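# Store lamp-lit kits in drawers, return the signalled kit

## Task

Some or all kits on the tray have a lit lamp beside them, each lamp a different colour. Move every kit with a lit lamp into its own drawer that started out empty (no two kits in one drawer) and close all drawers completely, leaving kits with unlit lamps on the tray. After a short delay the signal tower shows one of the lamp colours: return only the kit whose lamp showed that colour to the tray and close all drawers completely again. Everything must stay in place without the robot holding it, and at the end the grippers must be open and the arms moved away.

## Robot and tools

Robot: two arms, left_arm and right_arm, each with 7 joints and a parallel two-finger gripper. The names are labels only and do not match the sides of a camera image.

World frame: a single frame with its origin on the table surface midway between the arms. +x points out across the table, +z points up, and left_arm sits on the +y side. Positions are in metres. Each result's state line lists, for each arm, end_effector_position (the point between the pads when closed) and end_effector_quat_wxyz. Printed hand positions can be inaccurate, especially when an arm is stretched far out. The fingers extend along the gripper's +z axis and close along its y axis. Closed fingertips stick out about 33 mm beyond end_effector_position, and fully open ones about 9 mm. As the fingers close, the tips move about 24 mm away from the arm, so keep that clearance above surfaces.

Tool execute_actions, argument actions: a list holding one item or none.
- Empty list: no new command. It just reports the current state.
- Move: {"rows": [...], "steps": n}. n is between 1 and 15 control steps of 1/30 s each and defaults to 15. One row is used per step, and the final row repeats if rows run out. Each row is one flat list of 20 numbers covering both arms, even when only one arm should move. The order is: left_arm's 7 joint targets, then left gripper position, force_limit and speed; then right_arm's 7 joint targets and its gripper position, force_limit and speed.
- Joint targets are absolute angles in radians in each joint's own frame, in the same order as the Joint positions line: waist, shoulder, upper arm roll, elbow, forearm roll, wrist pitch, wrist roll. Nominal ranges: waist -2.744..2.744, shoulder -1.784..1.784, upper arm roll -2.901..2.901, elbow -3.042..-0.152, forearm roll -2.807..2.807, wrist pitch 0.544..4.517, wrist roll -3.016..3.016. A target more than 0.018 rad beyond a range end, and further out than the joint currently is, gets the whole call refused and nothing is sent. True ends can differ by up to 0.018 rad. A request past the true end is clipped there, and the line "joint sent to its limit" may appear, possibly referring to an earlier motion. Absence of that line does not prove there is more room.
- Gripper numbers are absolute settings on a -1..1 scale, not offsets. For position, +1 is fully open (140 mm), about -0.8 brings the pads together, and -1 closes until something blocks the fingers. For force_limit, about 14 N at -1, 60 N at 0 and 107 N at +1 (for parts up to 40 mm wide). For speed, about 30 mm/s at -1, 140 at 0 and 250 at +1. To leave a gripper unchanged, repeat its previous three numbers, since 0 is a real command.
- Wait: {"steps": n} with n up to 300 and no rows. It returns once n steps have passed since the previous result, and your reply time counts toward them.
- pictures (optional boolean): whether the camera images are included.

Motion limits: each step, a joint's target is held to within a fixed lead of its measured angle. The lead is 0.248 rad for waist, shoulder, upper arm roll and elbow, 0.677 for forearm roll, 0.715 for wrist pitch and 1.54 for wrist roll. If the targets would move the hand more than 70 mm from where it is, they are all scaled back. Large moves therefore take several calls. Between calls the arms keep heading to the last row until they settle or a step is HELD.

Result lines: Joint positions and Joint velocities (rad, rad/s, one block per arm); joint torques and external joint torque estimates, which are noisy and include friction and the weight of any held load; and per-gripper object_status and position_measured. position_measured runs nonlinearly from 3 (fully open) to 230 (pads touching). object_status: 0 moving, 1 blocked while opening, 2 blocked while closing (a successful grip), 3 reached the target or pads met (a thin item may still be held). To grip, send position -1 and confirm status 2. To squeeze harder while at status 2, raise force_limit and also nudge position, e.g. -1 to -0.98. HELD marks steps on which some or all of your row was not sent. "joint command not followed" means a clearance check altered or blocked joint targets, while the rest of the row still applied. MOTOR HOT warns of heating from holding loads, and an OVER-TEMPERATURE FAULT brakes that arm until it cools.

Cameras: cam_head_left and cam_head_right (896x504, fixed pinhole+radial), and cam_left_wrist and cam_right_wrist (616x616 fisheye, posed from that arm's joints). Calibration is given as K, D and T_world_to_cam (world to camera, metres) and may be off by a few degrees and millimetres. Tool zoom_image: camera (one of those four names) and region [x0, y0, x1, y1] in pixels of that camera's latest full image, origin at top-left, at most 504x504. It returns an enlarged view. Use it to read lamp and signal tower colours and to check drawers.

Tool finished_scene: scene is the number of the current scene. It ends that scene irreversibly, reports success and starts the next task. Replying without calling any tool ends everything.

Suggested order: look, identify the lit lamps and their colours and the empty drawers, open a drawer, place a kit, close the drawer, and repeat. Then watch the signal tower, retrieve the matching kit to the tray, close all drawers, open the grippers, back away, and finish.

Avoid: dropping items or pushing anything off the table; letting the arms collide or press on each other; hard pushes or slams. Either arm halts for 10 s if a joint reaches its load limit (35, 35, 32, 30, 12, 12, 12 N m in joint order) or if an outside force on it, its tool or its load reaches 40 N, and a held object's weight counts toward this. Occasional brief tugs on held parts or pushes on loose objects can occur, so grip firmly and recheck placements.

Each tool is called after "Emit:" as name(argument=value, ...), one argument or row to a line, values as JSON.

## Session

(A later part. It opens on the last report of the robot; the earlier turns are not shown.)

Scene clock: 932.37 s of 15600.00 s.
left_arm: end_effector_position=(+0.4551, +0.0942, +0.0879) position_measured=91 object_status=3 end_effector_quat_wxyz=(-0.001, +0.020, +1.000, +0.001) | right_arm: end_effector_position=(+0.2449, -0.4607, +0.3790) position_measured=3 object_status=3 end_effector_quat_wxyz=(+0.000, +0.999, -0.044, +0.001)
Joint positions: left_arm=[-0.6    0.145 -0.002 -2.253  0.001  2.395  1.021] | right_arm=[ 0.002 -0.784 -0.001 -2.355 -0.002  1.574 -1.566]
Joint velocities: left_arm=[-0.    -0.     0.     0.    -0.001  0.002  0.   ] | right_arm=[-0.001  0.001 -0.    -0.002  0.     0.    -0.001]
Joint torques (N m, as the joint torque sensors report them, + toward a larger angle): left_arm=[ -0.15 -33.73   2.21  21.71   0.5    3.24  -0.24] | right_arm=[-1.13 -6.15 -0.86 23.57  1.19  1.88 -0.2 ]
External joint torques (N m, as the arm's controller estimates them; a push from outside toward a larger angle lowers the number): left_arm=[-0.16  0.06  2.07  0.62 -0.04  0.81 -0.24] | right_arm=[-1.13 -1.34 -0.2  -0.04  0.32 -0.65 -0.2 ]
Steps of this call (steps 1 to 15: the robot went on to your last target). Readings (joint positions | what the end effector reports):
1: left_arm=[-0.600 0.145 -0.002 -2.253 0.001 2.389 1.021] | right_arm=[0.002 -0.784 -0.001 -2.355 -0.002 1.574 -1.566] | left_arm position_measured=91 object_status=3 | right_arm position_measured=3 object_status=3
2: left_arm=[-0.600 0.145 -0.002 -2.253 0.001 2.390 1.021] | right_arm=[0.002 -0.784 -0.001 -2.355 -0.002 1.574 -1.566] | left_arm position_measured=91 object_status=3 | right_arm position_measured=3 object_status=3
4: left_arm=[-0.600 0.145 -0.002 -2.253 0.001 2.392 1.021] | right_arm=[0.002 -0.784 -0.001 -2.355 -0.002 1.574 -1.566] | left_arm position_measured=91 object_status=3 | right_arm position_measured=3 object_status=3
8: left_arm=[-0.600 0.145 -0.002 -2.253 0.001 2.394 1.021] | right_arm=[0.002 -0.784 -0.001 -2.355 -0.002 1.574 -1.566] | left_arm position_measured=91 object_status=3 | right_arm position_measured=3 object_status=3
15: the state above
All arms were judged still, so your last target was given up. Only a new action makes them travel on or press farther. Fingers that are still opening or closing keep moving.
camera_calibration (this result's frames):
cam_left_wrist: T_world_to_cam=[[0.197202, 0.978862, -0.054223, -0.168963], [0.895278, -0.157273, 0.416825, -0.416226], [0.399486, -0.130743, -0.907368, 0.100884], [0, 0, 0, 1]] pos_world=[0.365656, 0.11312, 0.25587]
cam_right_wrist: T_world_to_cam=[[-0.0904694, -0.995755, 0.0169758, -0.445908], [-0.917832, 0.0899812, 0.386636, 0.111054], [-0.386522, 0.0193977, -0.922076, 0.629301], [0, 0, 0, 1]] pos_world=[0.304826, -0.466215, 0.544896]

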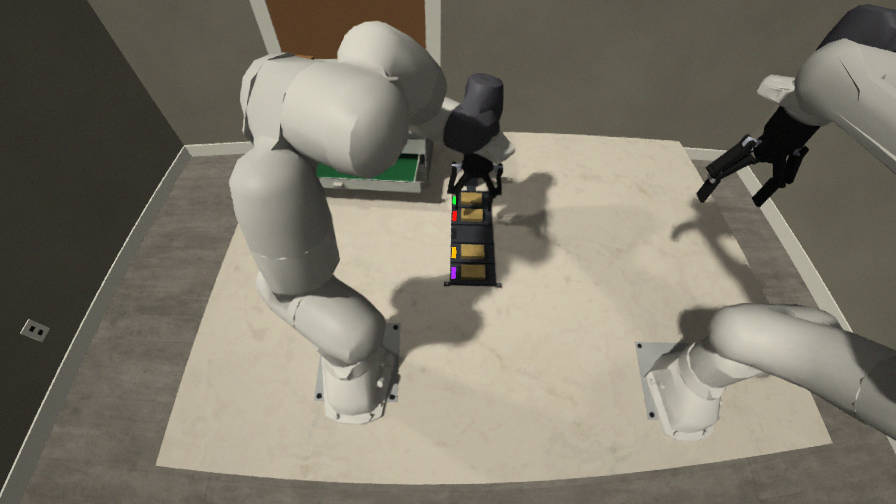

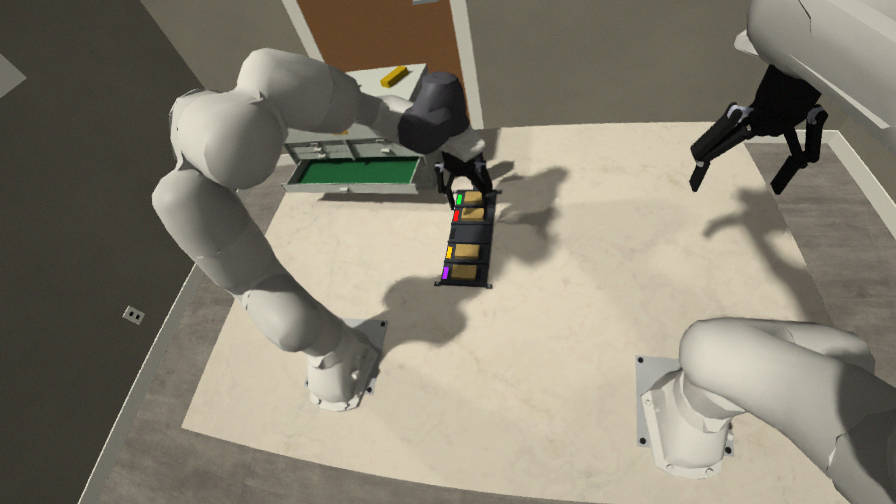

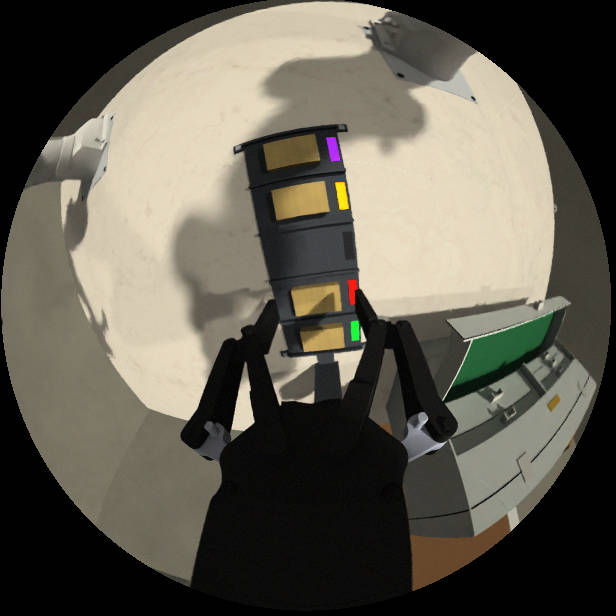

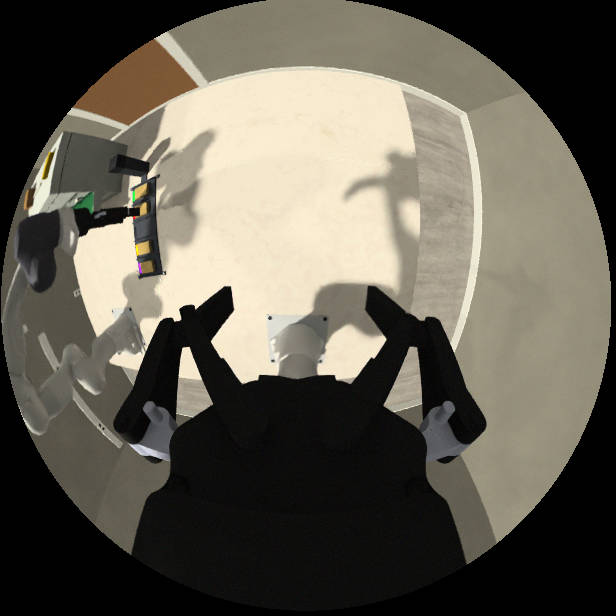

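Emit:
execute_actions(
  actions=[
    {"rows":[[-0.6,0.198,0,-2.264,0,2.475,1.015,0.2,0,1,0,-0.785,0,-2.356,0,1.571,-1.571,1,0,1]],"steps":15},
  ],
  pictures=false,
)

Emit:
execute_actions(
  actions=[
    {"rows":[[-0.6,0.25,0,-2.273,0,2.531,1.015,0.2,0,1,0,-0.785,0,-2.356,0,1.571,-1.571,1,0,1]],"steps":15},
  ],
  pictures=false,
)

Emit:
execute_actions(
  actions=[
    {"steps":12},
  ],
)

Scene clock: 948.87 s of 15600.00 s.
left_arm: end_effector_position=(+0.4573, +0.0927, +0.0613) position_measured=104 object_status=3 end_effector_quat_wxyz=(+0.002, +0.020, +1.000, -0.001) | right_arm: end_effector_position=(+0.2449, -0.4607, +0.3790) position_measured=3 object_status=3 end_effector_quat_wxyz=(+0.000, +0.999, -0.044, +0.001)
Joint positions: left_arm=[-0.6    0.198 -0.002 -2.265  0.001  2.467  1.021] | right_arm=[ 0.002 -0.784 -0.001 -2.355 -0.002  1.574 -1.566]
Joint velocities: left_arm=[ 0.001 -0.     0.     0.001 -0.001  0.024  0.001] | right_arm=[ 0.    -0.    -0.001  0.    -0.001 -0.001  0.   ]
Joint torques (N m, as the joint torque sensors report them, + toward a larger angle): left_arm=[ -0.99 -34.53   1.44  20.01   0.44   3.2   -0.25] | right_arm=[-0.81 -6.11 -1.32 23.3   1.17  1.93 -0.18]
External joint torques (N m, as the arm's controller estimates them; a push from outside toward a larger angle lowers the number): left_arm=[-1.08  0.09  1.19 -0.25 -0.06  0.76 -0.25] | right_arm=[-0.82 -1.36 -0.65 -0.29  0.3  -0.59 -0.18]
Steps of this call (steps 1 to 90: nothing new was sent; then 13.00 s passed at rest; steps 91 to 105: all 15 steps of this action). Readings (joint positions | what the end effector reports):
91: left_arm=[-0.600 0.152 -0.002 -2.253 0.001 2.409 1.021] | right_arm=[0.002 -0.784 -0.001 -2.355 -0.002 1.574 -1.566] | left_arm position_measured=91 object_status=0 | right_arm position_measured=3 object_status=3
92: left_arm=[-0.600 0.164 -0.002 -2.253 0.001 2.421 1.021] | right_arm=[0.002 -0.784 -0.001 -2.355 -0.002 1.574 -1.566] | left_arm position_measured=102 object_status=0 | right_arm position_measured=3 object_status=3
94: left_arm=[-0.600 0.185 -0.002 -2.260 0.001 2.437 1.021] | right_arm=[0.002 -0.784 -0.001 -2.355 -0.002 1.574 -1.566] | left_arm position_measured=104 object_status=0 | right_arm position_measured=3 object_status=3
98: left_arm=[-0.600 0.198 -0.002 -2.265 0.001 2.454 1.021] | right_arm=[0.002 -0.784 -0.001 -2.355 -0.002 1.574 -1.566] | left_arm position_measured=104 object_status=3 | right_arm position_measured=3 object_status=3
105: the state above

Scene clock: 949.37 s of 15600.00 s.
left_arm: end_effector_position=(+0.4557, +0.0937, +0.0350) position_measured=104 object_status=3 end_effector_quat_wxyz=(-0.000, +0.020, +1.000, +0.000) | right_arm: end_effector_position=(+0.2449, -0.4607, +0.3790) position_measured=3 object_status=3 end_effector_quat_wxyz=(+0.000, +0.999, -0.044, +0.001)
Joint positions: left_arm=[-0.6    0.25  -0.002 -2.274  0.001  2.524  1.021] | right_arm=[ 0.002 -0.784 -0.001 -2.355 -0.002  1.574 -1.566]
Joint velocities: left_arm=[ 0.001 -0.001  0.001 -0.    -0.     0.019 -0.   ] | right_arm=[ 0.001 -0.    -0.001 -0.     0.001 -0.001 -0.001]
Joint torques (N m, as the joint torque sensors report them, + toward a larger angle): left_arm=[ -0.28 -35.57   1.35  19.49   0.52   3.32  -0.19] | right_arm=[-0.65 -6.2  -1.4  23.43  1.21  1.88 -0.13]
External joint torques (N m, as the arm's controller estimates them; a push from outside toward a larger angle lowers the number): left_arm=[-0.4   0.11  1.02 -0.03  0.07  0.88 -0.19] | right_arm=[-0.65 -1.32 -0.73 -0.3   0.34 -0.65 -0.13]
Steps of this call (steps 1 to 15: all 15 steps of this action). Readings (joint positions | what the end effector reports):
1: left_arm=[-0.600 0.205 -0.002 -2.264 0.001 2.478 1.021] | right_arm=[0.002 -0.784 -0.001 -2.355 -0.002 1.574 -1.566] | left_arm position_measured=104 object_status=3 | right_arm position_measured=3 object_status=3
2: left_arm=[-0.600 0.217 -0.002 -2.264 0.001 2.488 1.021] | right_arm=[0.002 -0.784 -0.001 -2.355 -0.002 1.574 -1.566] | left_arm position_measured=104 object_status=3 | right_arm position_measured=3 object_status=3
4: left_arm=[-0.600 0.237 -0.002 -2.269 0.001 2.500 1.021] | right_arm=[0.002 -0.784 -0.001 -2.355 -0.002 1.574 -1.566] | left_arm position_measured=104 object_status=3 | right_arm position_measured=3 object_status=3
8: left_arm=[-0.600 0.250 -0.002 -2.274 0.001 2.513 1.021] | right_arm=[0.002 -0.784 -0.001 -2.355 -0.002 1.574 -1.566] | left_arm position_measured=104 object_status=3 | right_arm position_measured=3 object_status=3
15: the state above

Scene clock: 949.77 s of 15600.00 s.
left_arm: end_effector_position=(+0.4565, +0.0932, +0.0352) position_measured=104 object_status=3 end_effector_quat_wxyz=(+0.001, +0.020, +1.000, -0.001) | right_arm: end_effector_position=(+0.2449, -0.4607, +0.3790) position_measured=3 object_status=3 end_effector_quat_wxyz=(+0.000, +0.999, -0.044, +0.001)
Joint positions: left_arm=[-0.6    0.25  -0.002 -2.274  0.001  2.526  1.021] | right_arm=[ 0.002 -0.784 -0.001 -2.355 -0.002  1.574 -1.566]
Joint velocities: left_arm=[-0.    -0.001 -0.001  0.     0.001  0.002 -0.   ] | right_arm=[-0.001 -0.001  0.001 -0.    -0.001  0.    -0.001]
Joint torques (N m, as the joint torque sensors report them, + toward a larger angle): left_arm=[ -0.4  -35.01   1.86  18.83   0.47   3.14  -0.3 ] | right_arm=[-0.47 -6.14 -1.34 23.69  1.22  1.85 -0.17]
External joint torques (N m, as the arm's controller estimates them; a push from outside toward a larger angle lowers the number): left_arm=[-0.34  0.66  1.7  -0.73  0.    0.69 -0.3 ] | right_arm=[-0.49 -1.17 -0.71 -0.05  0.34 -0.68 -0.17]
Steps of this call (steps 1 to 12: the robot went on to your last target). Readings (joint positions | what the end effector reports):
1: left_arm=[-0.600 0.250 -0.002 -2.274 0.001 2.524 1.021] | right_arm=[0.002 -0.784 -0.001 -2.355 -0.002 1.574 -1.566] | left_arm position_measured=104 object_status=3 | right_arm position_measured=3 object_status=3
2: left_arm=[-0.600 0.250 -0.002 -2.274 0.001 2.525 1.021] | right_arm=[0.002 -0.784 -0.001 -2.355 -0.002 1.574 -1.566] | left_arm position_measured=104 object_status=3 | right_arm position_measured=3 object_status=3
4: left_arm=[-0.600 0.250 -0.002 -2.274 0.001 2.525 1.021] | right_arm=[0.002 -0.784 -0.001 -2.355 -0.002 1.574 -1.566] | left_arm position_measured=104 object_status=3 | right_arm position_measured=3 object_status=3
8: left_arm=[-0.600 0.250 -0.002 -2.274 0.001 2.526 1.021] | right_arm=[0.002 -0.784 -0.001 -2.355 -0.002 1.574 -1.566] | left_arm position_measured=104 object_status=3 | right_arm position_measured=3 object_status=3
12: the state above
camera_calibration (this result's frames):
cam_left_wrist: T_world_to_cam=[[0.197509, 0.978662, -0.0566735, -0.171138], [0.893311, -0.155872, 0.421544, -0.395023], [0.403715, -0.133886, -0.905035, 0.0506517], [0, 0, 0, 1]] pos_world=[0.366231, 0.112694, 0.202662]
cam_right_wrist: T_world_to_cam=[[-0.0904699, -0.995754, 0.0169779, -0.445909], [-0.91783, 0.0899824, 0.386641, 0.11105], [-0.386528, 0.0193966, -0.922074, 0.629298], [0, 0, 0, 1]] pos_world=[0.304825, -0.466214, 0.544894]

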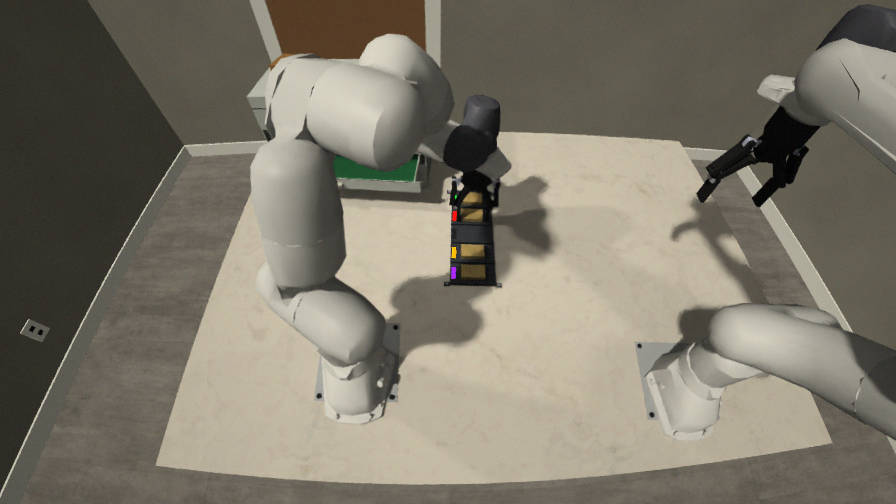

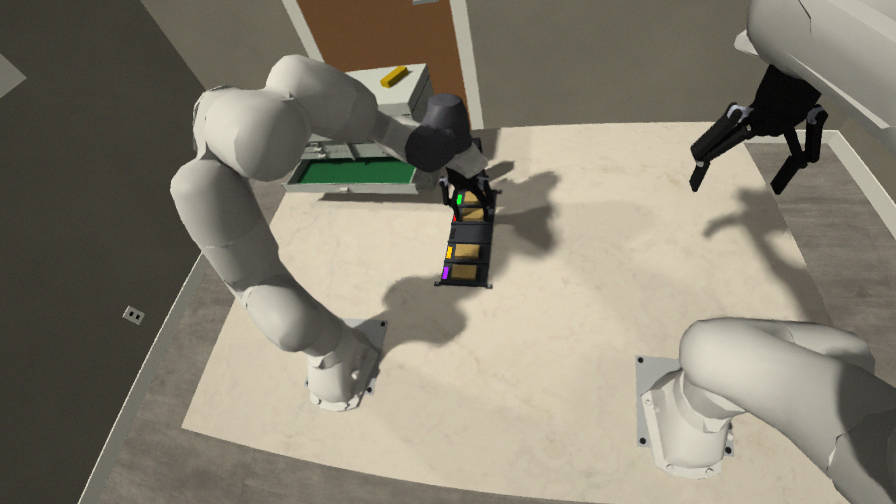

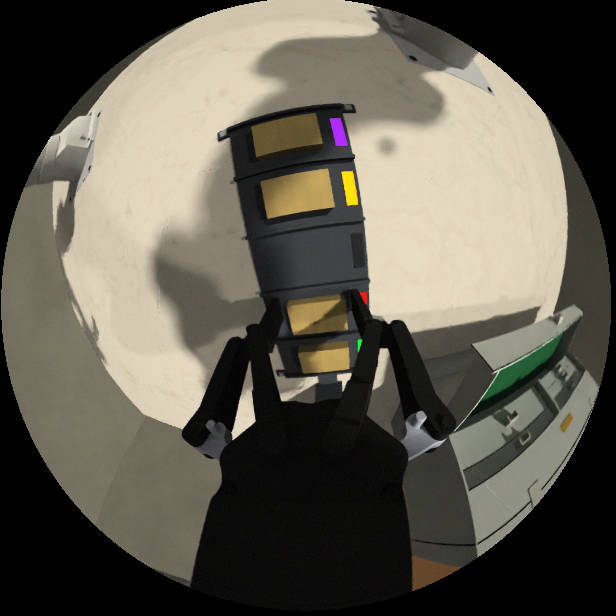

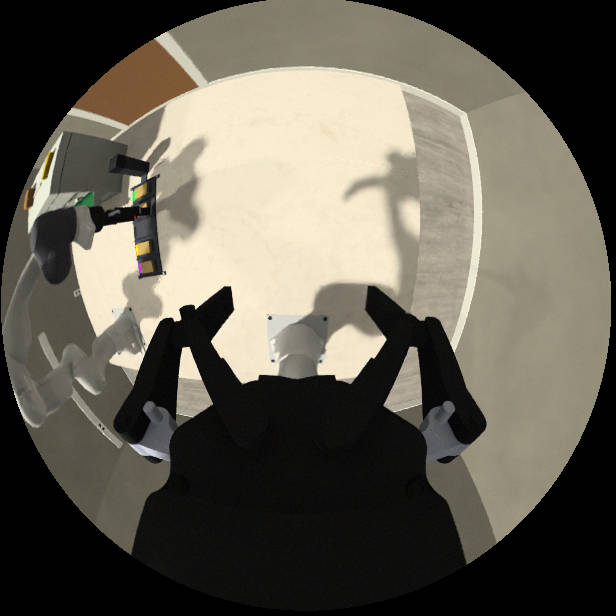

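Emit:
execute_actions(
  actions=[
    {"rows":[[-0.6,0.25,0,-2.273,0,2.531,1.015,-1,0,0,0,-0.785,0,-2.356,0,1.571,-1.571,1,0,1]],"steps":15},
  ],
  pictures=false,
)

Emit:
execute_actions(
  actions=[
    {"rows":[[-0.6,0.198,0,-2.264,0,2.455,1.015,-1,0,0,0,-0.785,0,-2.356,0,1.571,-1.571,1,0,1]],"steps":10},
  ],
  pictures=false,
)

Emit:
execute_actions(
  actions=[
    {"rows":[[-0.6,0.1434,0,-2.252,0,2.38,1.015,-1,0,0,0,-0.785,0,-2.356,0,1.571,-1.571,1,0,1]],"steps":10},
  ],
  pictures=false,
)

Emit:
execute_actions(
  actions=[
    {"rows":[[-0.6,0.03,0,-2.22,0,2.23,1.015,-1,0,0,0,-0.785,0,-2.356,0,1.571,-1.571,1,0,1]],"steps":12},
  ],
  pictures=false,
)

Emit:
execute_actions(
  actions=[
    {"rows":[[-0.6,-0.0824,0,-2.194,0,2.108,1.015,-1,0,0,0,-0.785,0,-2.356,0,1.571,-1.571,1,0,1]],"steps":15},
  ],
  pictures=false,
)

Emit:
execute_actions(
  actions=[
    {"rows":[[-0.32,-0.0824,0,-2.194,0,2.108,1.33,-1,0,0,0,-0.785,0,-2.356,0,1.571,-1.571,1,0,1]],"steps":15},
  ],
  pictures=false,
)

Emit:
execute_actions(
  actions=[
    {"rows":[[-0.038,-0.0824,0,-2.194,0,2.108,1.617,-1,0,0,0,-0.785,0,-2.356,0,1.571,-1.571,1,0,1]],"steps":15},
  ],
  pictures=false,
)

Emit:
execute_actions(
  actions=[
    {"steps":20},
  ],
)

Scene clock: 976.27 s of 15600.00 s.
left_arm: end_effector_position=(+0.4571, +0.0928, +0.0359) position_measured=134 object_status=2 end_effector_quat_wxyz=(+0.002, +0.019, +1.000, -0.001) | right_arm: end_effector_position=(+0.2449, -0.4607, +0.3790) position_measured=3 object_status=3 end_effector_quat_wxyz=(+0.000, +0.999, -0.044, +0.001)
Joint positions: left_arm=[-0.6    0.249 -0.002 -2.274  0.001  2.527  1.021] | right_arm=[ 0.002 -0.784 -0.001 -2.355 -0.002  1.574 -1.566]
Joint velocities: left_arm=[-0.     0.002 -0.002  0.001  0.     0.     0.001] | right_arm=[ 0.     0.001  0.001 -0.001  0.001  0.001 -0.   ]
Joint torques (N m, as the joint torque sensors report them, + toward a larger angle): left_arm=[  0.35 -35.03   1.36  18.7    0.42   3.1   -0.31] | right_arm=[-0.79 -6.26 -1.08 23.45  1.22  1.86 -0.16]
External joint torques (N m, as the arm's controller estimates them; a push from outside toward a larger angle lowers the number): left_arm=[ 0.46  0.36  1.26 -0.73 -0.05  0.67 -0.31] | right_arm=[-0.79 -1.49 -0.44 -0.14  0.35 -0.65 -0.16]
Steps of this call (steps 1 to 15: the robot went on to your last target; steps 16 to 90: nothing new was sent; then 23.00 s passed at rest; steps 91 to 105: all 15 steps of this action). Readings (joint positions | what the end effector reports):
91: left_arm=[-0.600 0.250 -0.002 -2.274 0.001 2.527 1.021] | right_arm=[0.002 -0.784 -0.001 -2.355 -0.002 1.574 -1.566] | left_arm position_measured=104 object_status=0 | right_arm position_measured=3 object_status=3
92: left_arm=[-0.600 0.250 -0.002 -2.274 0.001 2.527 1.021] | right_arm=[0.002 -0.784 -0.001 -2.355 -0.002 1.574 -1.566] | left_arm position_measured=110 object_status=0 | right_arm position_measured=3 object_status=3
94: left_arm=[-0.600 0.249 -0.002 -2.274 0.001 2.527 1.021] | right_arm=[0.002 -0.784 -0.001 -2.355 -0.002 1.574 -1.566] | left_arm position_measured=125 object_status=0 | right_arm position_measured=3 object_status=3
98: left_arm=[-0.600 0.249 -0.002 -2.274 0.001 2.527 1.021] | right_arm=[0.002 -0.784 -0.001 -2.355 -0.002 1.574 -1.566] | left_arm position_measured=134 object_status=0 | right_arm position_measured=3 object_status=3
105: the state above

Scene clock: 976.60 s of 15600.00 s.
left_arm: end_effector_position=(+0.4579, +0.0923, +0.0611) position_measured=134 object_status=2 end_effector_quat_wxyz=(+0.002, +0.019, +1.000, -0.001) | right_arm: end_effector_position=(+0.2449, -0.4607, +0.3790) position_measured=3 object_status=3 end_effector_quat_wxyz=(+0.000, +0.999, -0.044, +0.001)
Joint positions: left_arm=[-0.6    0.199 -0.002 -2.264  0.001  2.468  1.021] | right_arm=[ 0.002 -0.784 -0.001 -2.355 -0.002  1.574 -1.566]
Joint velocities: left_arm=[ 0.001  0.001 -0.    -0.001  0.001 -0.063 -0.002] | right_arm=[ 0.001 -0.     0.     0.001 -0.    -0.001 -0.002]
Joint torques (N m, as the joint torque sensors report them, + toward a larger angle): left_arm=[ -0.76 -35.43   1.89  19.68   0.45   1.96  -0.28] | right_arm=[-0.81 -6.18 -0.88 23.71  1.18  1.9  -0.19]
External joint torques (N m, as the arm's controller estimates them; a push from outside toward a larger angle lowers the number): left_arm=[-0.75 -0.68  1.73 -0.66 -0.05 -0.51 -0.28] | right_arm=[-0.84 -1.29 -0.22  0.01  0.3  -0.63 -0.19]
Steps of this call (steps 1 to 10: all 10 steps of this action). Readings (joint positions | what the end effector reports):
1: left_arm=[-0.600 0.243 -0.002 -2.274 0.001 2.515 1.021] | right_arm=[0.002 -0.784 -0.001 -2.355 -0.002 1.574 -1.566] | left_arm position_measured=134 object_status=2 | right_arm position_measured=3 object_status=3
2: left_arm=[-0.600 0.231 -0.002 -2.274 0.001 2.503 1.021] | right_arm=[0.002 -0.784 -0.001 -2.355 -0.002 1.574 -1.566] | left_arm position_measured=134 object_status=2 | right_arm position_measured=3 object_status=3
4: left_arm=[-0.600 0.212 -0.002 -2.269 0.001 2.489 1.021] | right_arm=[0.002 -0.784 -0.001 -2.355 -0.002 1.574 -1.566] | left_arm position_measured=134 object_status=2 | right_arm position_measured=3 object_status=3
8: left_arm=[-0.600 0.199 -0.002 -2.264 0.001 2.474 1.021] | right_arm=[0.002 -0.784 -0.001 -2.355 -0.002 1.574 -1.566] | left_arm position_measured=134 object_status=2 | right_arm position_measured=3 object_status=3
10: the state above

Scene clock: 976.93 s of 15600.00 s.
left_arm: end_effector_position=(+0.4561, +0.0936, +0.0890) position_measured=134 object_status=2 end_effector_quat_wxyz=(-0.000, +0.019, +1.000, +0.000) | right_arm: end_effector_position=(+0.2449, -0.4607, +0.3790) position_measured=3 object_status=3 end_effector_quat_wxyz=(+0.000, +0.999, -0.044, +0.001)
Joint positions: left_arm=[-0.6    0.144 -0.002 -2.252  0.001  2.396  1.021] | right_arm=[ 0.002 -0.784 -0.001 -2.355 -0.002  1.574 -1.566]
Joint velocities: left_arm=[-0.001 -0.     0.001  0.    -0.001 -0.076  0.   ] | right_arm=[ 0.    -0.     0.001 -0.001  0.     0.     0.   ]
Joint torques (N m, as the joint torque sensors report them, + toward a larger angle): left_arm=[ -0.53 -34.17   1.26  20.64   0.44   2.02  -0.17] | right_arm=[-1.15 -5.47 -1.01 23.61  1.19  1.88 -0.17]
External joint torques (N m, as the arm's controller estimates them; a push from outside toward a larger angle lowers the number): left_arm=[-0.47 -0.26  1.19 -0.61 -0.1  -0.46 -0.17] | right_arm=[-1.16 -0.7  -0.37  0.    0.31 -0.64 -0.17]
Steps of this call (steps 1 to 10: all 10 steps of this action). Readings (joint positions | what the end effector reports):
1: left_arm=[-0.600 0.192 -0.002 -2.265 0.001 2.453 1.021] | right_arm=[0.002 -0.784 -0.001 -2.355 -0.002 1.574 -1.566] | left_arm position_measured=134 object_status=2 | right_arm position_measured=3 object_status=3
2: left_arm=[-0.600 0.180 -0.002 -2.264 0.001 2.439 1.021] | right_arm=[0.002 -0.784 -0.001 -2.355 -0.002 1.574 -1.566] | left_arm position_measured=134 object_status=2 | right_arm position_measured=3 object_status=3
4: left_arm=[-0.600 0.159 -0.002 -2.258 0.001 2.421 1.021] | right_arm=[0.002 -0.784 -0.001 -2.355 -0.002 1.574 -1.566] | left_arm position_measured=134 object_status=2 | right_arm position_measured=3 object_status=3
8: left_arm=[-0.600 0.144 -0.002 -2.252 0.001 2.402 1.021] | right_arm=[0.002 -0.784 -0.001 -2.355 -0.002 1.574 -1.566] | left_arm position_measured=134 object_status=2 | right_arm position_measured=3 object_status=3
10: the state above

Scene clock: 977.33 s of 15600.00 s.
left_arm: end_effector_position=(+0.4520, +0.0964, +0.1518) position_measured=134 object_status=2 end_effector_quat_wxyz=(+0.001, +0.019, +1.000, -0.000) | right_arm: end_effector_position=(+0.2449, -0.4607, +0.3790) position_measured=3 object_status=3 end_effector_quat_wxyz=(+0.000, +0.999, -0.044, +0.001)
Joint positions: left_arm=[-0.6    0.029 -0.002 -2.219  0.001  2.249  1.021] | right_arm=[ 0.002 -0.784 -0.001 -2.355 -0.002  1.574 -1.566]
Joint velocities: left_arm=[-0.001  0.012 -0.    -0.015  0.    -0.102 -0.001] | right_arm=[ 0.    -0.     0.    -0.001  0.001 -0.     0.   ]
Joint torques (N m, as the joint torque sensors report them, + toward a larger angle): left_arm=[ -0.15 -31.19   1.14  23.19   0.58   2.16  -0.22] | right_arm=[-1.09 -6.19 -1.22 23.53  1.21  1.89 -0.13]
External joint torques (N m, as the arm's controller estimates them; a push from outside toward a larger angle lowers the number): left_arm=[-0.07  0.61  1.19  0.16 -0.05 -0.38 -0.22] | right_arm=[-1.07 -1.27 -0.54 -0.16  0.34 -0.64 -0.13]
Steps of this call (steps 1 to 12: all 12 steps of this action). Readings (joint positions | what the end effector reports):
1: left_arm=[-0.600 0.130 -0.002 -2.252 0.001 2.366 1.021] | right_arm=[0.002 -0.784 -0.001 -2.355 -0.002 1.574 -1.566] | left_arm position_measured=134 object_status=2 | right_arm position_measured=3 object_status=3
2: left_arm=[-0.600 0.105 -0.002 -2.249 0.001 2.339 1.021] | right_arm=[0.002 -0.784 -0.001 -2.355 -0.002 1.574 -1.566] | left_arm position_measured=134 object_status=2 | right_arm position_measured=3 object_status=3
4: left_arm=[-0.600 0.059 -0.002 -2.231 0.001 2.305 1.021] | right_arm=[0.002 -0.784 -0.001 -2.355 -0.002 1.574 -1.566] | left_arm position_measured=134 object_status=2 | right_arm position_measured=3 object_status=3
8: left_arm=[-0.600 0.028 -0.002 -2.217 0.001 2.269 1.021] | right_arm=[0.002 -0.784 -0.001 -2.355 -0.002 1.574 -1.566] | left_arm position_measured=134 object_status=2 | right_arm position_measured=3 object_status=3
12: the state above

Scene clock: 977.83 s of 15600.00 s.
left_arm: end_effector_position=(+0.4414, +0.1036, +0.2102) position_measured=134 object_status=2 end_effector_quat_wxyz=(+0.003, +0.019, +1.000, -0.002) | right_arm: end_effector_position=(+0.2449, -0.4607, +0.3790) position_measured=3 object_status=3 end_effector_quat_wxyz=(+0.000, +0.999, -0.044, +0.001)
Joint positions: left_arm=[-0.6   -0.083 -0.002 -2.194  0.001  2.118  1.021] | right_arm=[ 0.002 -0.784 -0.001 -2.355 -0.002  1.574 -1.566]
Joint velocities: left_arm=[ 0.     0.     0.001 -0.001  0.001 -0.046 -0.002] | right_arm=[ 0.001  0.    -0.001  0.001  0.    -0.    -0.   ]
Joint torques (N m, as the joint torque sensors report them, + toward a larger angle): left_arm=[ -0.46 -27.68   1.91  23.67   0.65   2.16  -0.26] | right_arm=[-1.06 -6.36 -1.11 23.32  1.21  1.97 -0.16]
External joint torques (N m, as the arm's controller estimates them; a push from outside toward a larger angle lowers the number): left_arm=[-0.42  1.21  2.03 -0.25 -0.04 -0.35 -0.26] | right_arm=[-1.08 -1.53 -0.45 -0.35  0.33 -0.56 -0.16]
Steps of this call (steps 1 to 15: all 15 steps of this action). Readings (joint positions | what the end effector reports):
1: left_arm=[-0.600 0.015 -0.002 -2.221 0.001 2.224 1.021] | right_arm=[0.002 -0.784 -0.001 -2.355 -0.002 1.574 -1.566] | left_arm position_measured=134 object_status=2 | right_arm position_measured=3 object_status=3
2: left_arm=[-0.600 -0.010 -0.002 -2.219 0.001 2.201 1.021] | right_arm=[0.002 -0.784 -0.001 -2.355 -0.002 1.574 -1.566] | left_arm position_measured=134 object_status=2 | right_arm position_measured=3 object_status=3
4: left_arm=[-0.600 -0.054 -0.002 -2.204 0.001 2.172 1.021] | right_arm=[0.002 -0.784 -0.001 -2.355 -0.002 1.574 -1.566] | left_arm position_measured=134 object_status=2 | right_arm position_measured=3 object_status=3
8: left_arm=[-0.600 -0.084 -0.002 -2.191 0.001 2.142 1.021] | right_arm=[0.002 -0.784 -0.001 -2.355 -0.002 1.574 -1.566] | left_arm position_measured=134 object_status=2 | right_arm position_measured=3 object_status=3
15: the state above

Scene clock: 978.33 s of 15600.00 s.
left_arm: end_effector_position=(+0.5028, +0.2378, +0.2093) position_measured=134 object_status=2 end_effector_quat_wxyz=(+0.000, -0.010, +1.000, -0.000) | right_arm: end_effector_position=(+0.2449, -0.4607, +0.3790) position_measured=3 object_status=3 end_effector_quat_wxyz=(+0.000, +0.999, -0.044, +0.001)
Joint positions: left_arm=[-0.319 -0.082  0.004 -2.194  0.001  2.112  1.25 ] | right_arm=[ 0.002 -0.784 -0.001 -2.355 -0.002  1.574 -1.566]
Joint velocities: left_arm=[-0.     0.001 -0.032 -0.001 -0.001 -0.006  0.242] | right_arm=[ 0.001  0.001 -0.002 -0.    -0.001  0.    -0.   ]
Joint torques (N m, as the joint torque sensors report them, + toward a larger angle): left_arm=[ -1.44 -28.33  -0.77  23.79   0.73   2.01   0.42] | right_arm=[-0.56 -6.25 -0.96 23.67  1.22  1.85 -0.17]
External joint torques (N m, as the arm's controller estimates them; a push from outside toward a larger angle lowers the number): left_arm=[-1.94  0.07 -1.18  0.28  0.02 -0.41  0.43] | right_arm=[-0.54 -1.47 -0.25  0.08  0.34 -0.67 -0.17]
Steps of this call (steps 1 to 15: all 15 steps of this action). Readings (joint positions | what the end effector reports):
1: left_arm=[-0.575 -0.083 -0.015 -2.194 0.001 2.118 1.037] | right_arm=[0.002 -0.784 -0.001 -2.355 -0.002 1.574 -1.566] | left_arm position_measured=134 object_status=2 | right_arm position_measured=3 object_status=3
2: left_arm=[-0.543 -0.083 -0.019 -2.194 0.001 2.118 1.052] | right_arm=[0.002 -0.784 -0.001 -2.355 -0.002 1.574 -1.566] | left_arm position_measured=134 object_status=2 | right_arm position_measured=3 object_status=3
4: left_arm=[-0.469 -0.083 -0.016 -2.194 0.001 2.117 1.084] | right_arm=[0.002 -0.784 -0.001 -2.355 -0.002 1.574 -1.566] | left_arm position_measured=134 object_status=2 | right_arm position_measured=3 object_status=3
8: left_arm=[-0.345 -0.082 0.004 -2.194 0.001 2.115 1.165] | right_arm=[0.002 -0.784 -0.001 -2.355 -0.002 1.574 -1.566] | left_arm position_measured=134 object_status=2 | right_arm position_measured=3 object_status=3
15: the state above

Scene clock: 978.83 s of 15600.00 s.
left_arm: end_effector_position=(+0.5256, +0.3808, +0.2091) position_measured=134 object_status=2 end_effector_quat_wxyz=(-0.000, -0.014, +1.000, -0.000) | right_arm: end_effector_position=(+0.2449, -0.4607, +0.3790) position_measured=3 object_status=3 end_effector_quat_wxyz=(+0.000, +0.999, -0.044, +0.001)
Joint positions: left_arm=[-0.037 -0.082  0.004 -2.194  0.     2.111  1.523] | right_arm=[ 0.002 -0.784 -0.001 -2.355 -0.002  1.574 -1.566]
Joint velocities: left_arm=[-0.     0.001 -0.031  0.001  0.    -0.001  0.289] | right_arm=[ 0.002 -0.    -0.001  0.    -0.002 -0.     0.001]
Joint torques (N m, as the joint torque sensors report them, + toward a larger angle): left_arm=[ -0.67 -28.11  -0.84  22.84   0.85   2.03   0.38] | right_arm=[-0.86 -6.4  -1.1  23.32  1.18  1.89 -0.15]
External joint torques (N m, as the arm's controller estimates them; a push from outside toward a larger angle lowers the number): left_arm=[-1.18  0.43 -1.27 -0.78  0.14 -0.4   0.39] | right_arm=[-0.88 -1.44 -0.44 -0.41  0.3  -0.64 -0.15]
Steps of this call (steps 1 to 15: all 15 steps of this action). Readings (joint positions | what the end effector reports):
1: left_arm=[-0.294 -0.082 -0.010 -2.194 0.000 2.112 1.269] | right_arm=[0.002 -0.784 -0.001 -2.355 -0.002 1.574 -1.566] | left_arm position_measured=134 object_status=2 | right_arm position_measured=3 object_status=3
2: left_arm=[-0.261 -0.082 -0.015 -2.194 0.000 2.112 1.288] | right_arm=[0.002 -0.784 -0.001 -2.355 -0.002 1.574 -1.566] | left_arm position_measured=134 object_status=2 | right_arm position_measured=3 object_status=3
4: left_arm=[-0.186 -0.082 -0.014 -2.194 0.000 2.112 1.327] | right_arm=[0.002 -0.784 -0.001 -2.355 -0.002 1.574 -1.566] | left_arm position_measured=134 object_status=2 | right_arm position_measured=3 object_status=3
8: left_arm=[-0.062 -0.082 0.005 -2.194 0.000 2.112 1.423] | right_arm=[0.002 -0.784 -0.001 -2.355 -0.002 1.574 -1.566] | left_arm position_measured=134 object_status=2 | right_arm position_measured=3 object_status=3
15: the state above

Scene clock: 979.50 s of 15600.00 s.
left_arm: end_effector_position=(+0.5255, +0.3800, +0.2091) position_measured=134 object_status=2 end_effector_quat_wxyz=(-0.000, +0.025, +1.000, -0.000) | right_arm: end_effector_position=(+0.2449, -0.4607, +0.3790) position_measured=3 object_status=3 end_effector_quat_wxyz=(+0.000, +0.999, -0.044, +0.001)
Joint positions: left_arm=[-0.037 -0.082  0.003 -2.194  0.     2.111  1.601] | right_arm=[ 0.002 -0.784 -0.001 -2.355 -0.002  1.574 -1.566]
Joint velocities: left_arm=[-0.001  0.001  0.001  0.001 -0.001 -0.     0.032] | right_arm=[ 0.001 -0.001 -0.     0.    -0.001 -0.     0.   ]
Joint torques (N m, as the joint torque sensors report them, + toward a larger angle): left_arm=[ -0.51 -28.26  -1.9   23.63   0.91   2.02   0.4 ] | right_arm=[-0.95 -6.11 -0.75 23.71  1.22  1.9  -0.23]
External joint torques (N m, as the arm's controller estimates them; a push from outside toward a larger angle lowers the number): left_arm=[-0.52  0.14 -1.83  0.11  0.21 -0.39  0.4 ] | right_arm=[-0.94 -1.21 -0.07 -0.02  0.35 -0.64 -0.23]
Steps of this call (steps 1 to 20: the robot went on to your last target). Readings (joint positions | what the end effector reports):
1: left_arm=[-0.037 -0.082 0.003 -2.194 0.000 2.111 1.532] | right_arm=[0.002 -0.784 -0.001 -2.355 -0.002 1.574 -1.566] | left_arm position_measured=134 object_status=2 | right_arm position_measured=3 object_status=3
2: left_arm=[-0.037 -0.082 0.003 -2.194 0.000 2.111 1.541] | right_arm=[0.002 -0.784 -0.001 -2.355 -0.002 1.574 -1.566] | left_arm position_measured=134 object_status=2 | right_arm position_measured=3 object_status=3
4: left_arm=[-0.037 -0.082 0.003 -2.194 0.000 2.111 1.554] | right_arm=[0.002 -0.784 -0.001 -2.355 -0.002 1.574 -1.566] | left_arm position_measured=134 object_status=2 | right_arm position_measured=3 object_status=3
8: left_arm=[-0.037 -0.082 0.003 -2.194 0.000 2.111 1.574] | right_arm=[0.002 -0.784 -0.001 -2.355 -0.002 1.574 -1.566] | left_arm position_measured=134 object_status=2 | right_arm position_measured=3 object_status=3
20: the state above
camera_calibration (this result's frames):
cam_left_wrist: T_world_to_cam=[[0.208307, 0.97645, -0.0561517, -0.460575], [0.892748, -0.166373, 0.418713, -0.480384], [0.39951, -0.13735, -0.906381, 0.222346], [0, 0, 0, 1]] pos_world=[0.435974, 0.400345, 0.376811]
cam_right_wrist: T_world_to_cam=[[-0.0904705, -0.995754, 0.0169799, -0.44591], [-0.917827, 0.0899835, 0.386648, 0.111046], [-0.386534, 0.0193956, -0.922071, 0.629295], [0, 0, 0, 1]] pos_world=[0.304824, -0.466214, 0.544891]

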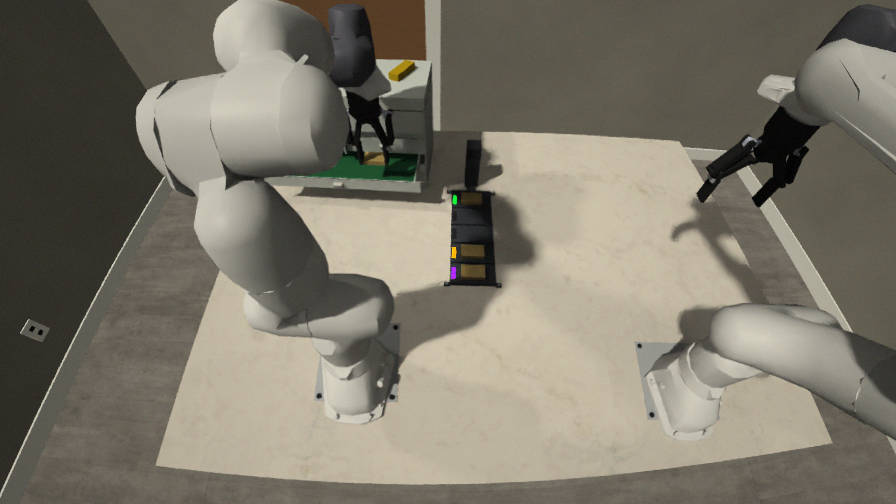

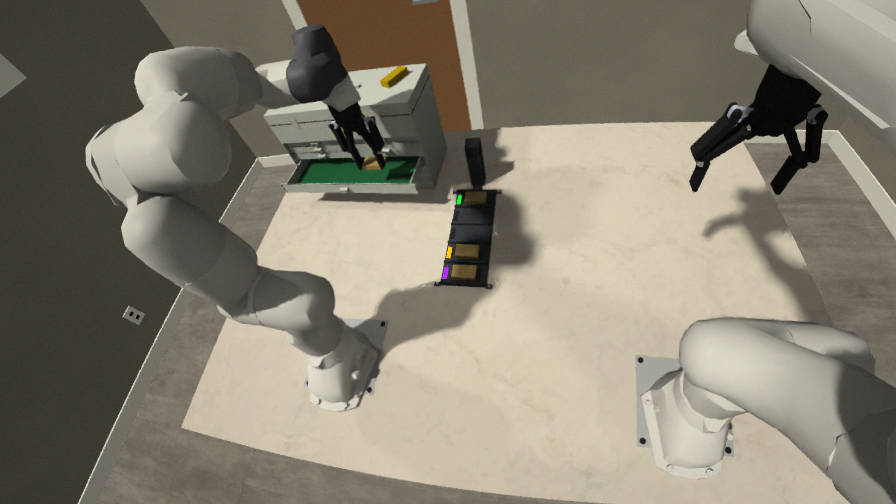

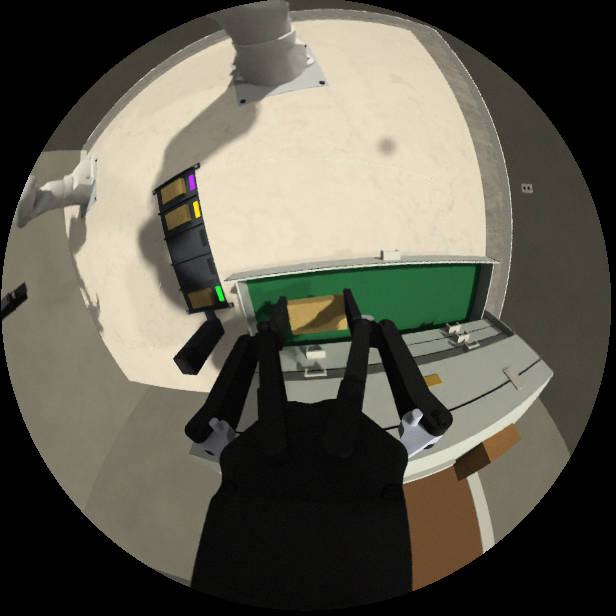

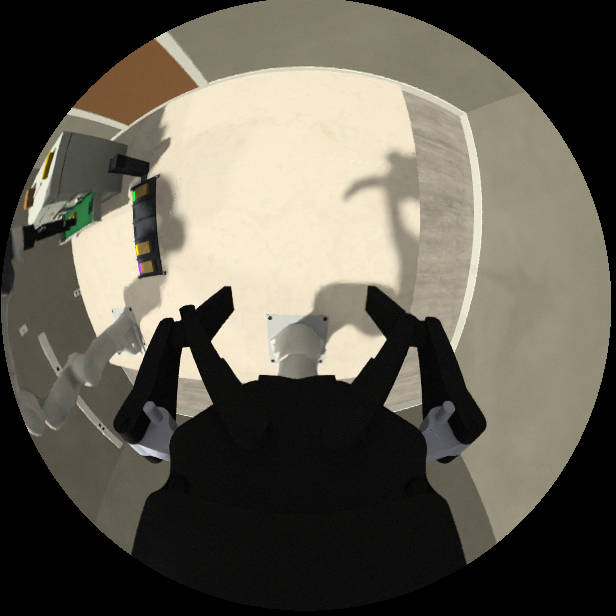

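Emit:
execute_actions(
  actions=[
    {"rows":[[-0.038,0.0137,0,-2.216,0,2.235,1.62,-1,0,0,0,-0.785,0,-2.356,0,1.571,-1.571,1,0,1]],"steps":15},
  ],
  pictures=false,
)

Emit:
execute_actions(
  actions=[
    {"steps":12},
  ],
)

Scene clock: 994.37 s of 15600.00 s.
left_arm: end_effector_position=(+0.5349, +0.3798, +0.1561) position_measured=134 object_status=2 end_effector_quat_wxyz=(-0.006, +0.031, +0.999, -0.000) | right_arm: end_effector_position=(+0.2449, -0.4607, +0.3790) position_measured=3 object_status=3 end_effector_quat_wxyz=(+0.000, +0.999, -0.044, +0.001)
Joint positions: left_arm=[-0.037  0.017  0.002 -2.219  0.     2.223  1.613] | right_arm=[ 0.002 -0.784 -0.001 -2.355 -0.002  1.574 -1.566]
Joint velocities: left_arm=[-0.001  0.001  0.001  0.    -0.001  0.04   0.003] | right_arm=[-0.     0.001 -0.001 -0.001  0.     0.001 -0.001]
Joint torques (N m, as the joint torque sensors report them, + toward a larger angle): left_arm=[ -0.66 -32.9   -0.89  23.45   0.8    3.37   0.37] | right_arm=[-0.63 -6.31 -1.22 23.79  1.23  1.82 -0.12]
External joint torques (N m, as the arm's controller estimates them; a push from outside toward a larger angle lowers the number): left_arm=[-0.69 -2.2  -0.94  1.04  0.16  1.03  0.37] | right_arm=[-0.63 -1.52 -0.55  0.17  0.35 -0.7  -0.12]
Steps of this call (steps 1 to 30: the robot went on to your last target; steps 31 to 90: nothing new was sent; then 11.37 s passed at rest; steps 91 to 105: all 15 steps of this action). Readings (joint positions | what the end effector reports):
91: left_arm=[-0.037 -0.070 0.002 -2.193 0.000 2.132 1.611] | right_arm=[0.002 -0.784 -0.001 -2.355 -0.002 1.574 -1.566] | left_arm position_measured=134 object_status=2 | right_arm position_measured=3 object_status=3
92: left_arm=[-0.037 -0.048 0.002 -2.195 0.000 2.152 1.611] | right_arm=[0.002 -0.784 -0.001 -2.355 -0.002 1.574 -1.566] | left_arm position_measured=134 object_status=2 | right_arm position_measured=3 object_status=3
94: left_arm=[-0.037 -0.009 0.002 -2.208 0.000 2.177 1.611] | right_arm=[0.002 -0.784 -0.001 -2.355 -0.002 1.574 -1.566] | left_arm position_measured=134 object_status=2 | right_arm position_measured=3 object_status=3
98: left_arm=[-0.037 0.017 0.002 -2.221 0.000 2.203 1.612] | right_arm=[0.002 -0.784 -0.001 -2.355 -0.002 1.574 -1.566] | left_arm position_measured=134 object_status=2 | right_arm position_measured=3 object_status=3
105: the state above

Scene clock: 994.77 s of 15600.00 s.
left_arm: end_effector_position=(+0.5368, +0.3797, +0.1566) position_measured=134 object_status=2 end_effector_quat_wxyz=(-0.003, +0.032, +0.999, +0.000) | right_arm: end_effector_position=(+0.2449, -0.4607, +0.3790) position_measured=3 object_status=3 end_effector_quat_wxyz=(+0.000, +0.999, -0.044, +0.001)
Joint positions: left_arm=[-0.037  0.017  0.002 -2.219  0.     2.229  1.613] | right_arm=[ 0.002 -0.784 -0.001 -2.355 -0.002  1.574 -1.566]
Joint velocities: left_arm=[-0.001 -0.001  0.    -0.002  0.001  0.003  0.001] | right_arm=[ 0.     0.001  0.    -0.001 -0.002 -0.    -0.   ]
Joint torques (N m, as the joint torque sensors report them, + toward a larger angle): left_arm=[ -0.55 -32.26  -1.05  23.81   0.82   3.3    0.43] | right_arm=[-0.85 -5.9  -0.7  23.47  1.22  1.88 -0.18]
External joint torques (N m, as the arm's controller estimates them; a push from outside toward a larger angle lowers the number): left_arm=[-0.6  -1.23 -1.12  1.18  0.17  0.91  0.43] | right_arm=[-0.89 -1.08 -0.09 -0.16  0.35 -0.64 -0.18]
Steps of this call (steps 1 to 12: the robot went on to your last target). Readings (joint positions | what the end effector reports):
1: left_arm=[-0.037 0.017 0.002 -2.219 0.000 2.225 1.613] | right_arm=[0.002 -0.784 -0.001 -2.355 -0.002 1.574 -1.566] | left_arm position_measured=134 object_status=2 | right_arm position_measured=3 object_status=3
2: left_arm=[-0.037 0.017 0.002 -2.219 0.000 2.226 1.613] | right_arm=[0.002 -0.784 -0.001 -2.355 -0.002 1.574 -1.566] | left_arm position_measured=134 object_status=2 | right_arm position_measured=3 object_status=3
4: left_arm=[-0.037 0.017 0.002 -2.219 0.000 2.227 1.613] | right_arm=[0.002 -0.784 -0.001 -2.355 -0.002 1.574 -1.566] | left_arm position_measured=134 object_status=2 | right_arm position_measured=3 object_status=3
8: left_arm=[-0.037 0.017 0.002 -2.219 0.000 2.228 1.613] | right_arm=[0.002 -0.784 -0.001 -2.355 -0.002 1.574 -1.566] | left_arm position_measured=134 object_status=2 | right_arm position_measured=3 object_status=3
12: the state above
camera_calibration (this result's frames):
cam_left_wrist: T_world_to_cam=[[0.220376, 0.973747, -0.0570206, -0.470912], [0.892839, -0.177835, 0.413779, -0.463466], [0.392776, -0.142097, -0.90859, 0.176037], [0, 0, 0, 1]] pos_world=[0.448435, 0.401143, 0.324866]
cam_right_wrist: T_world_to_cam=[[-0.0904733, -0.995754, 0.0169814, -0.44591], [-0.917825, 0.0899866, 0.386652, 0.111045], [-0.386538, 0.0193957, -0.922069, 0.629294], [0, 0, 0, 1]] pos_world=[0.304823, -0.466215, 0.544889]

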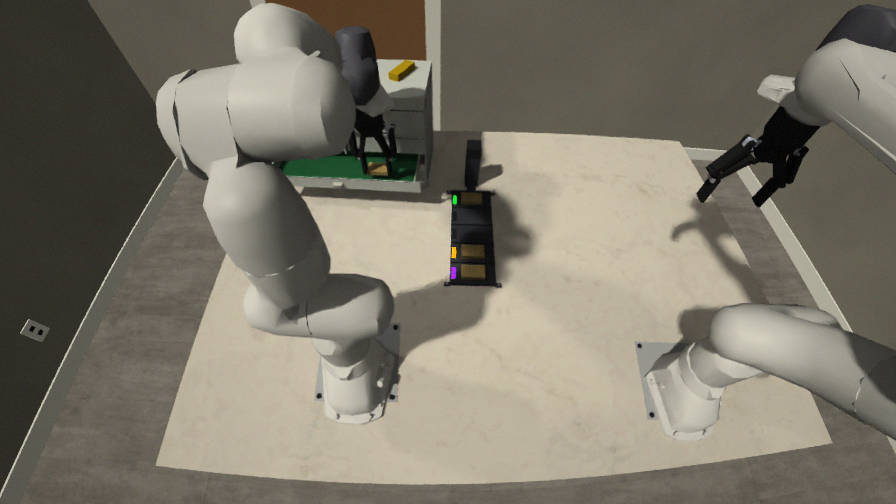

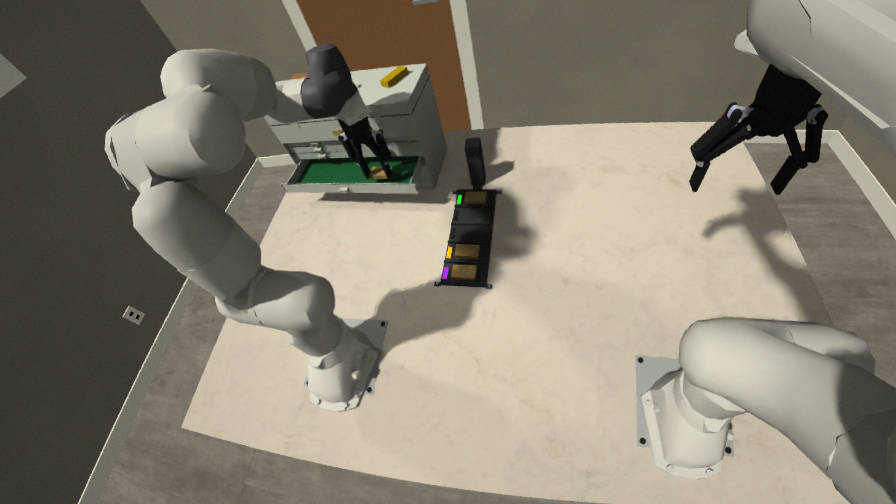

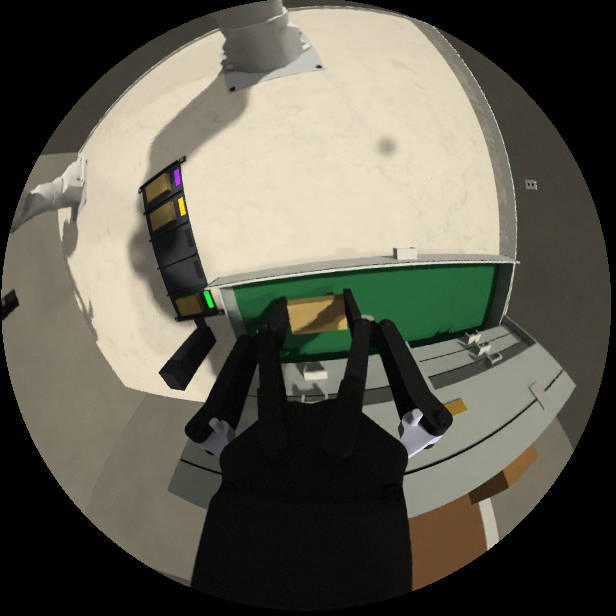

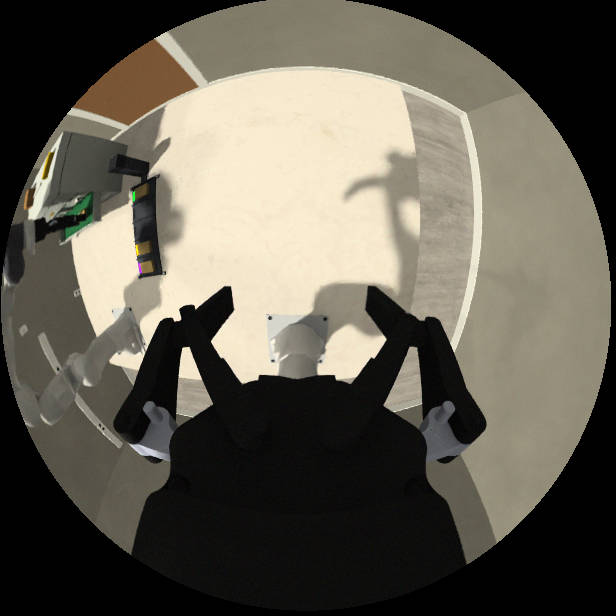

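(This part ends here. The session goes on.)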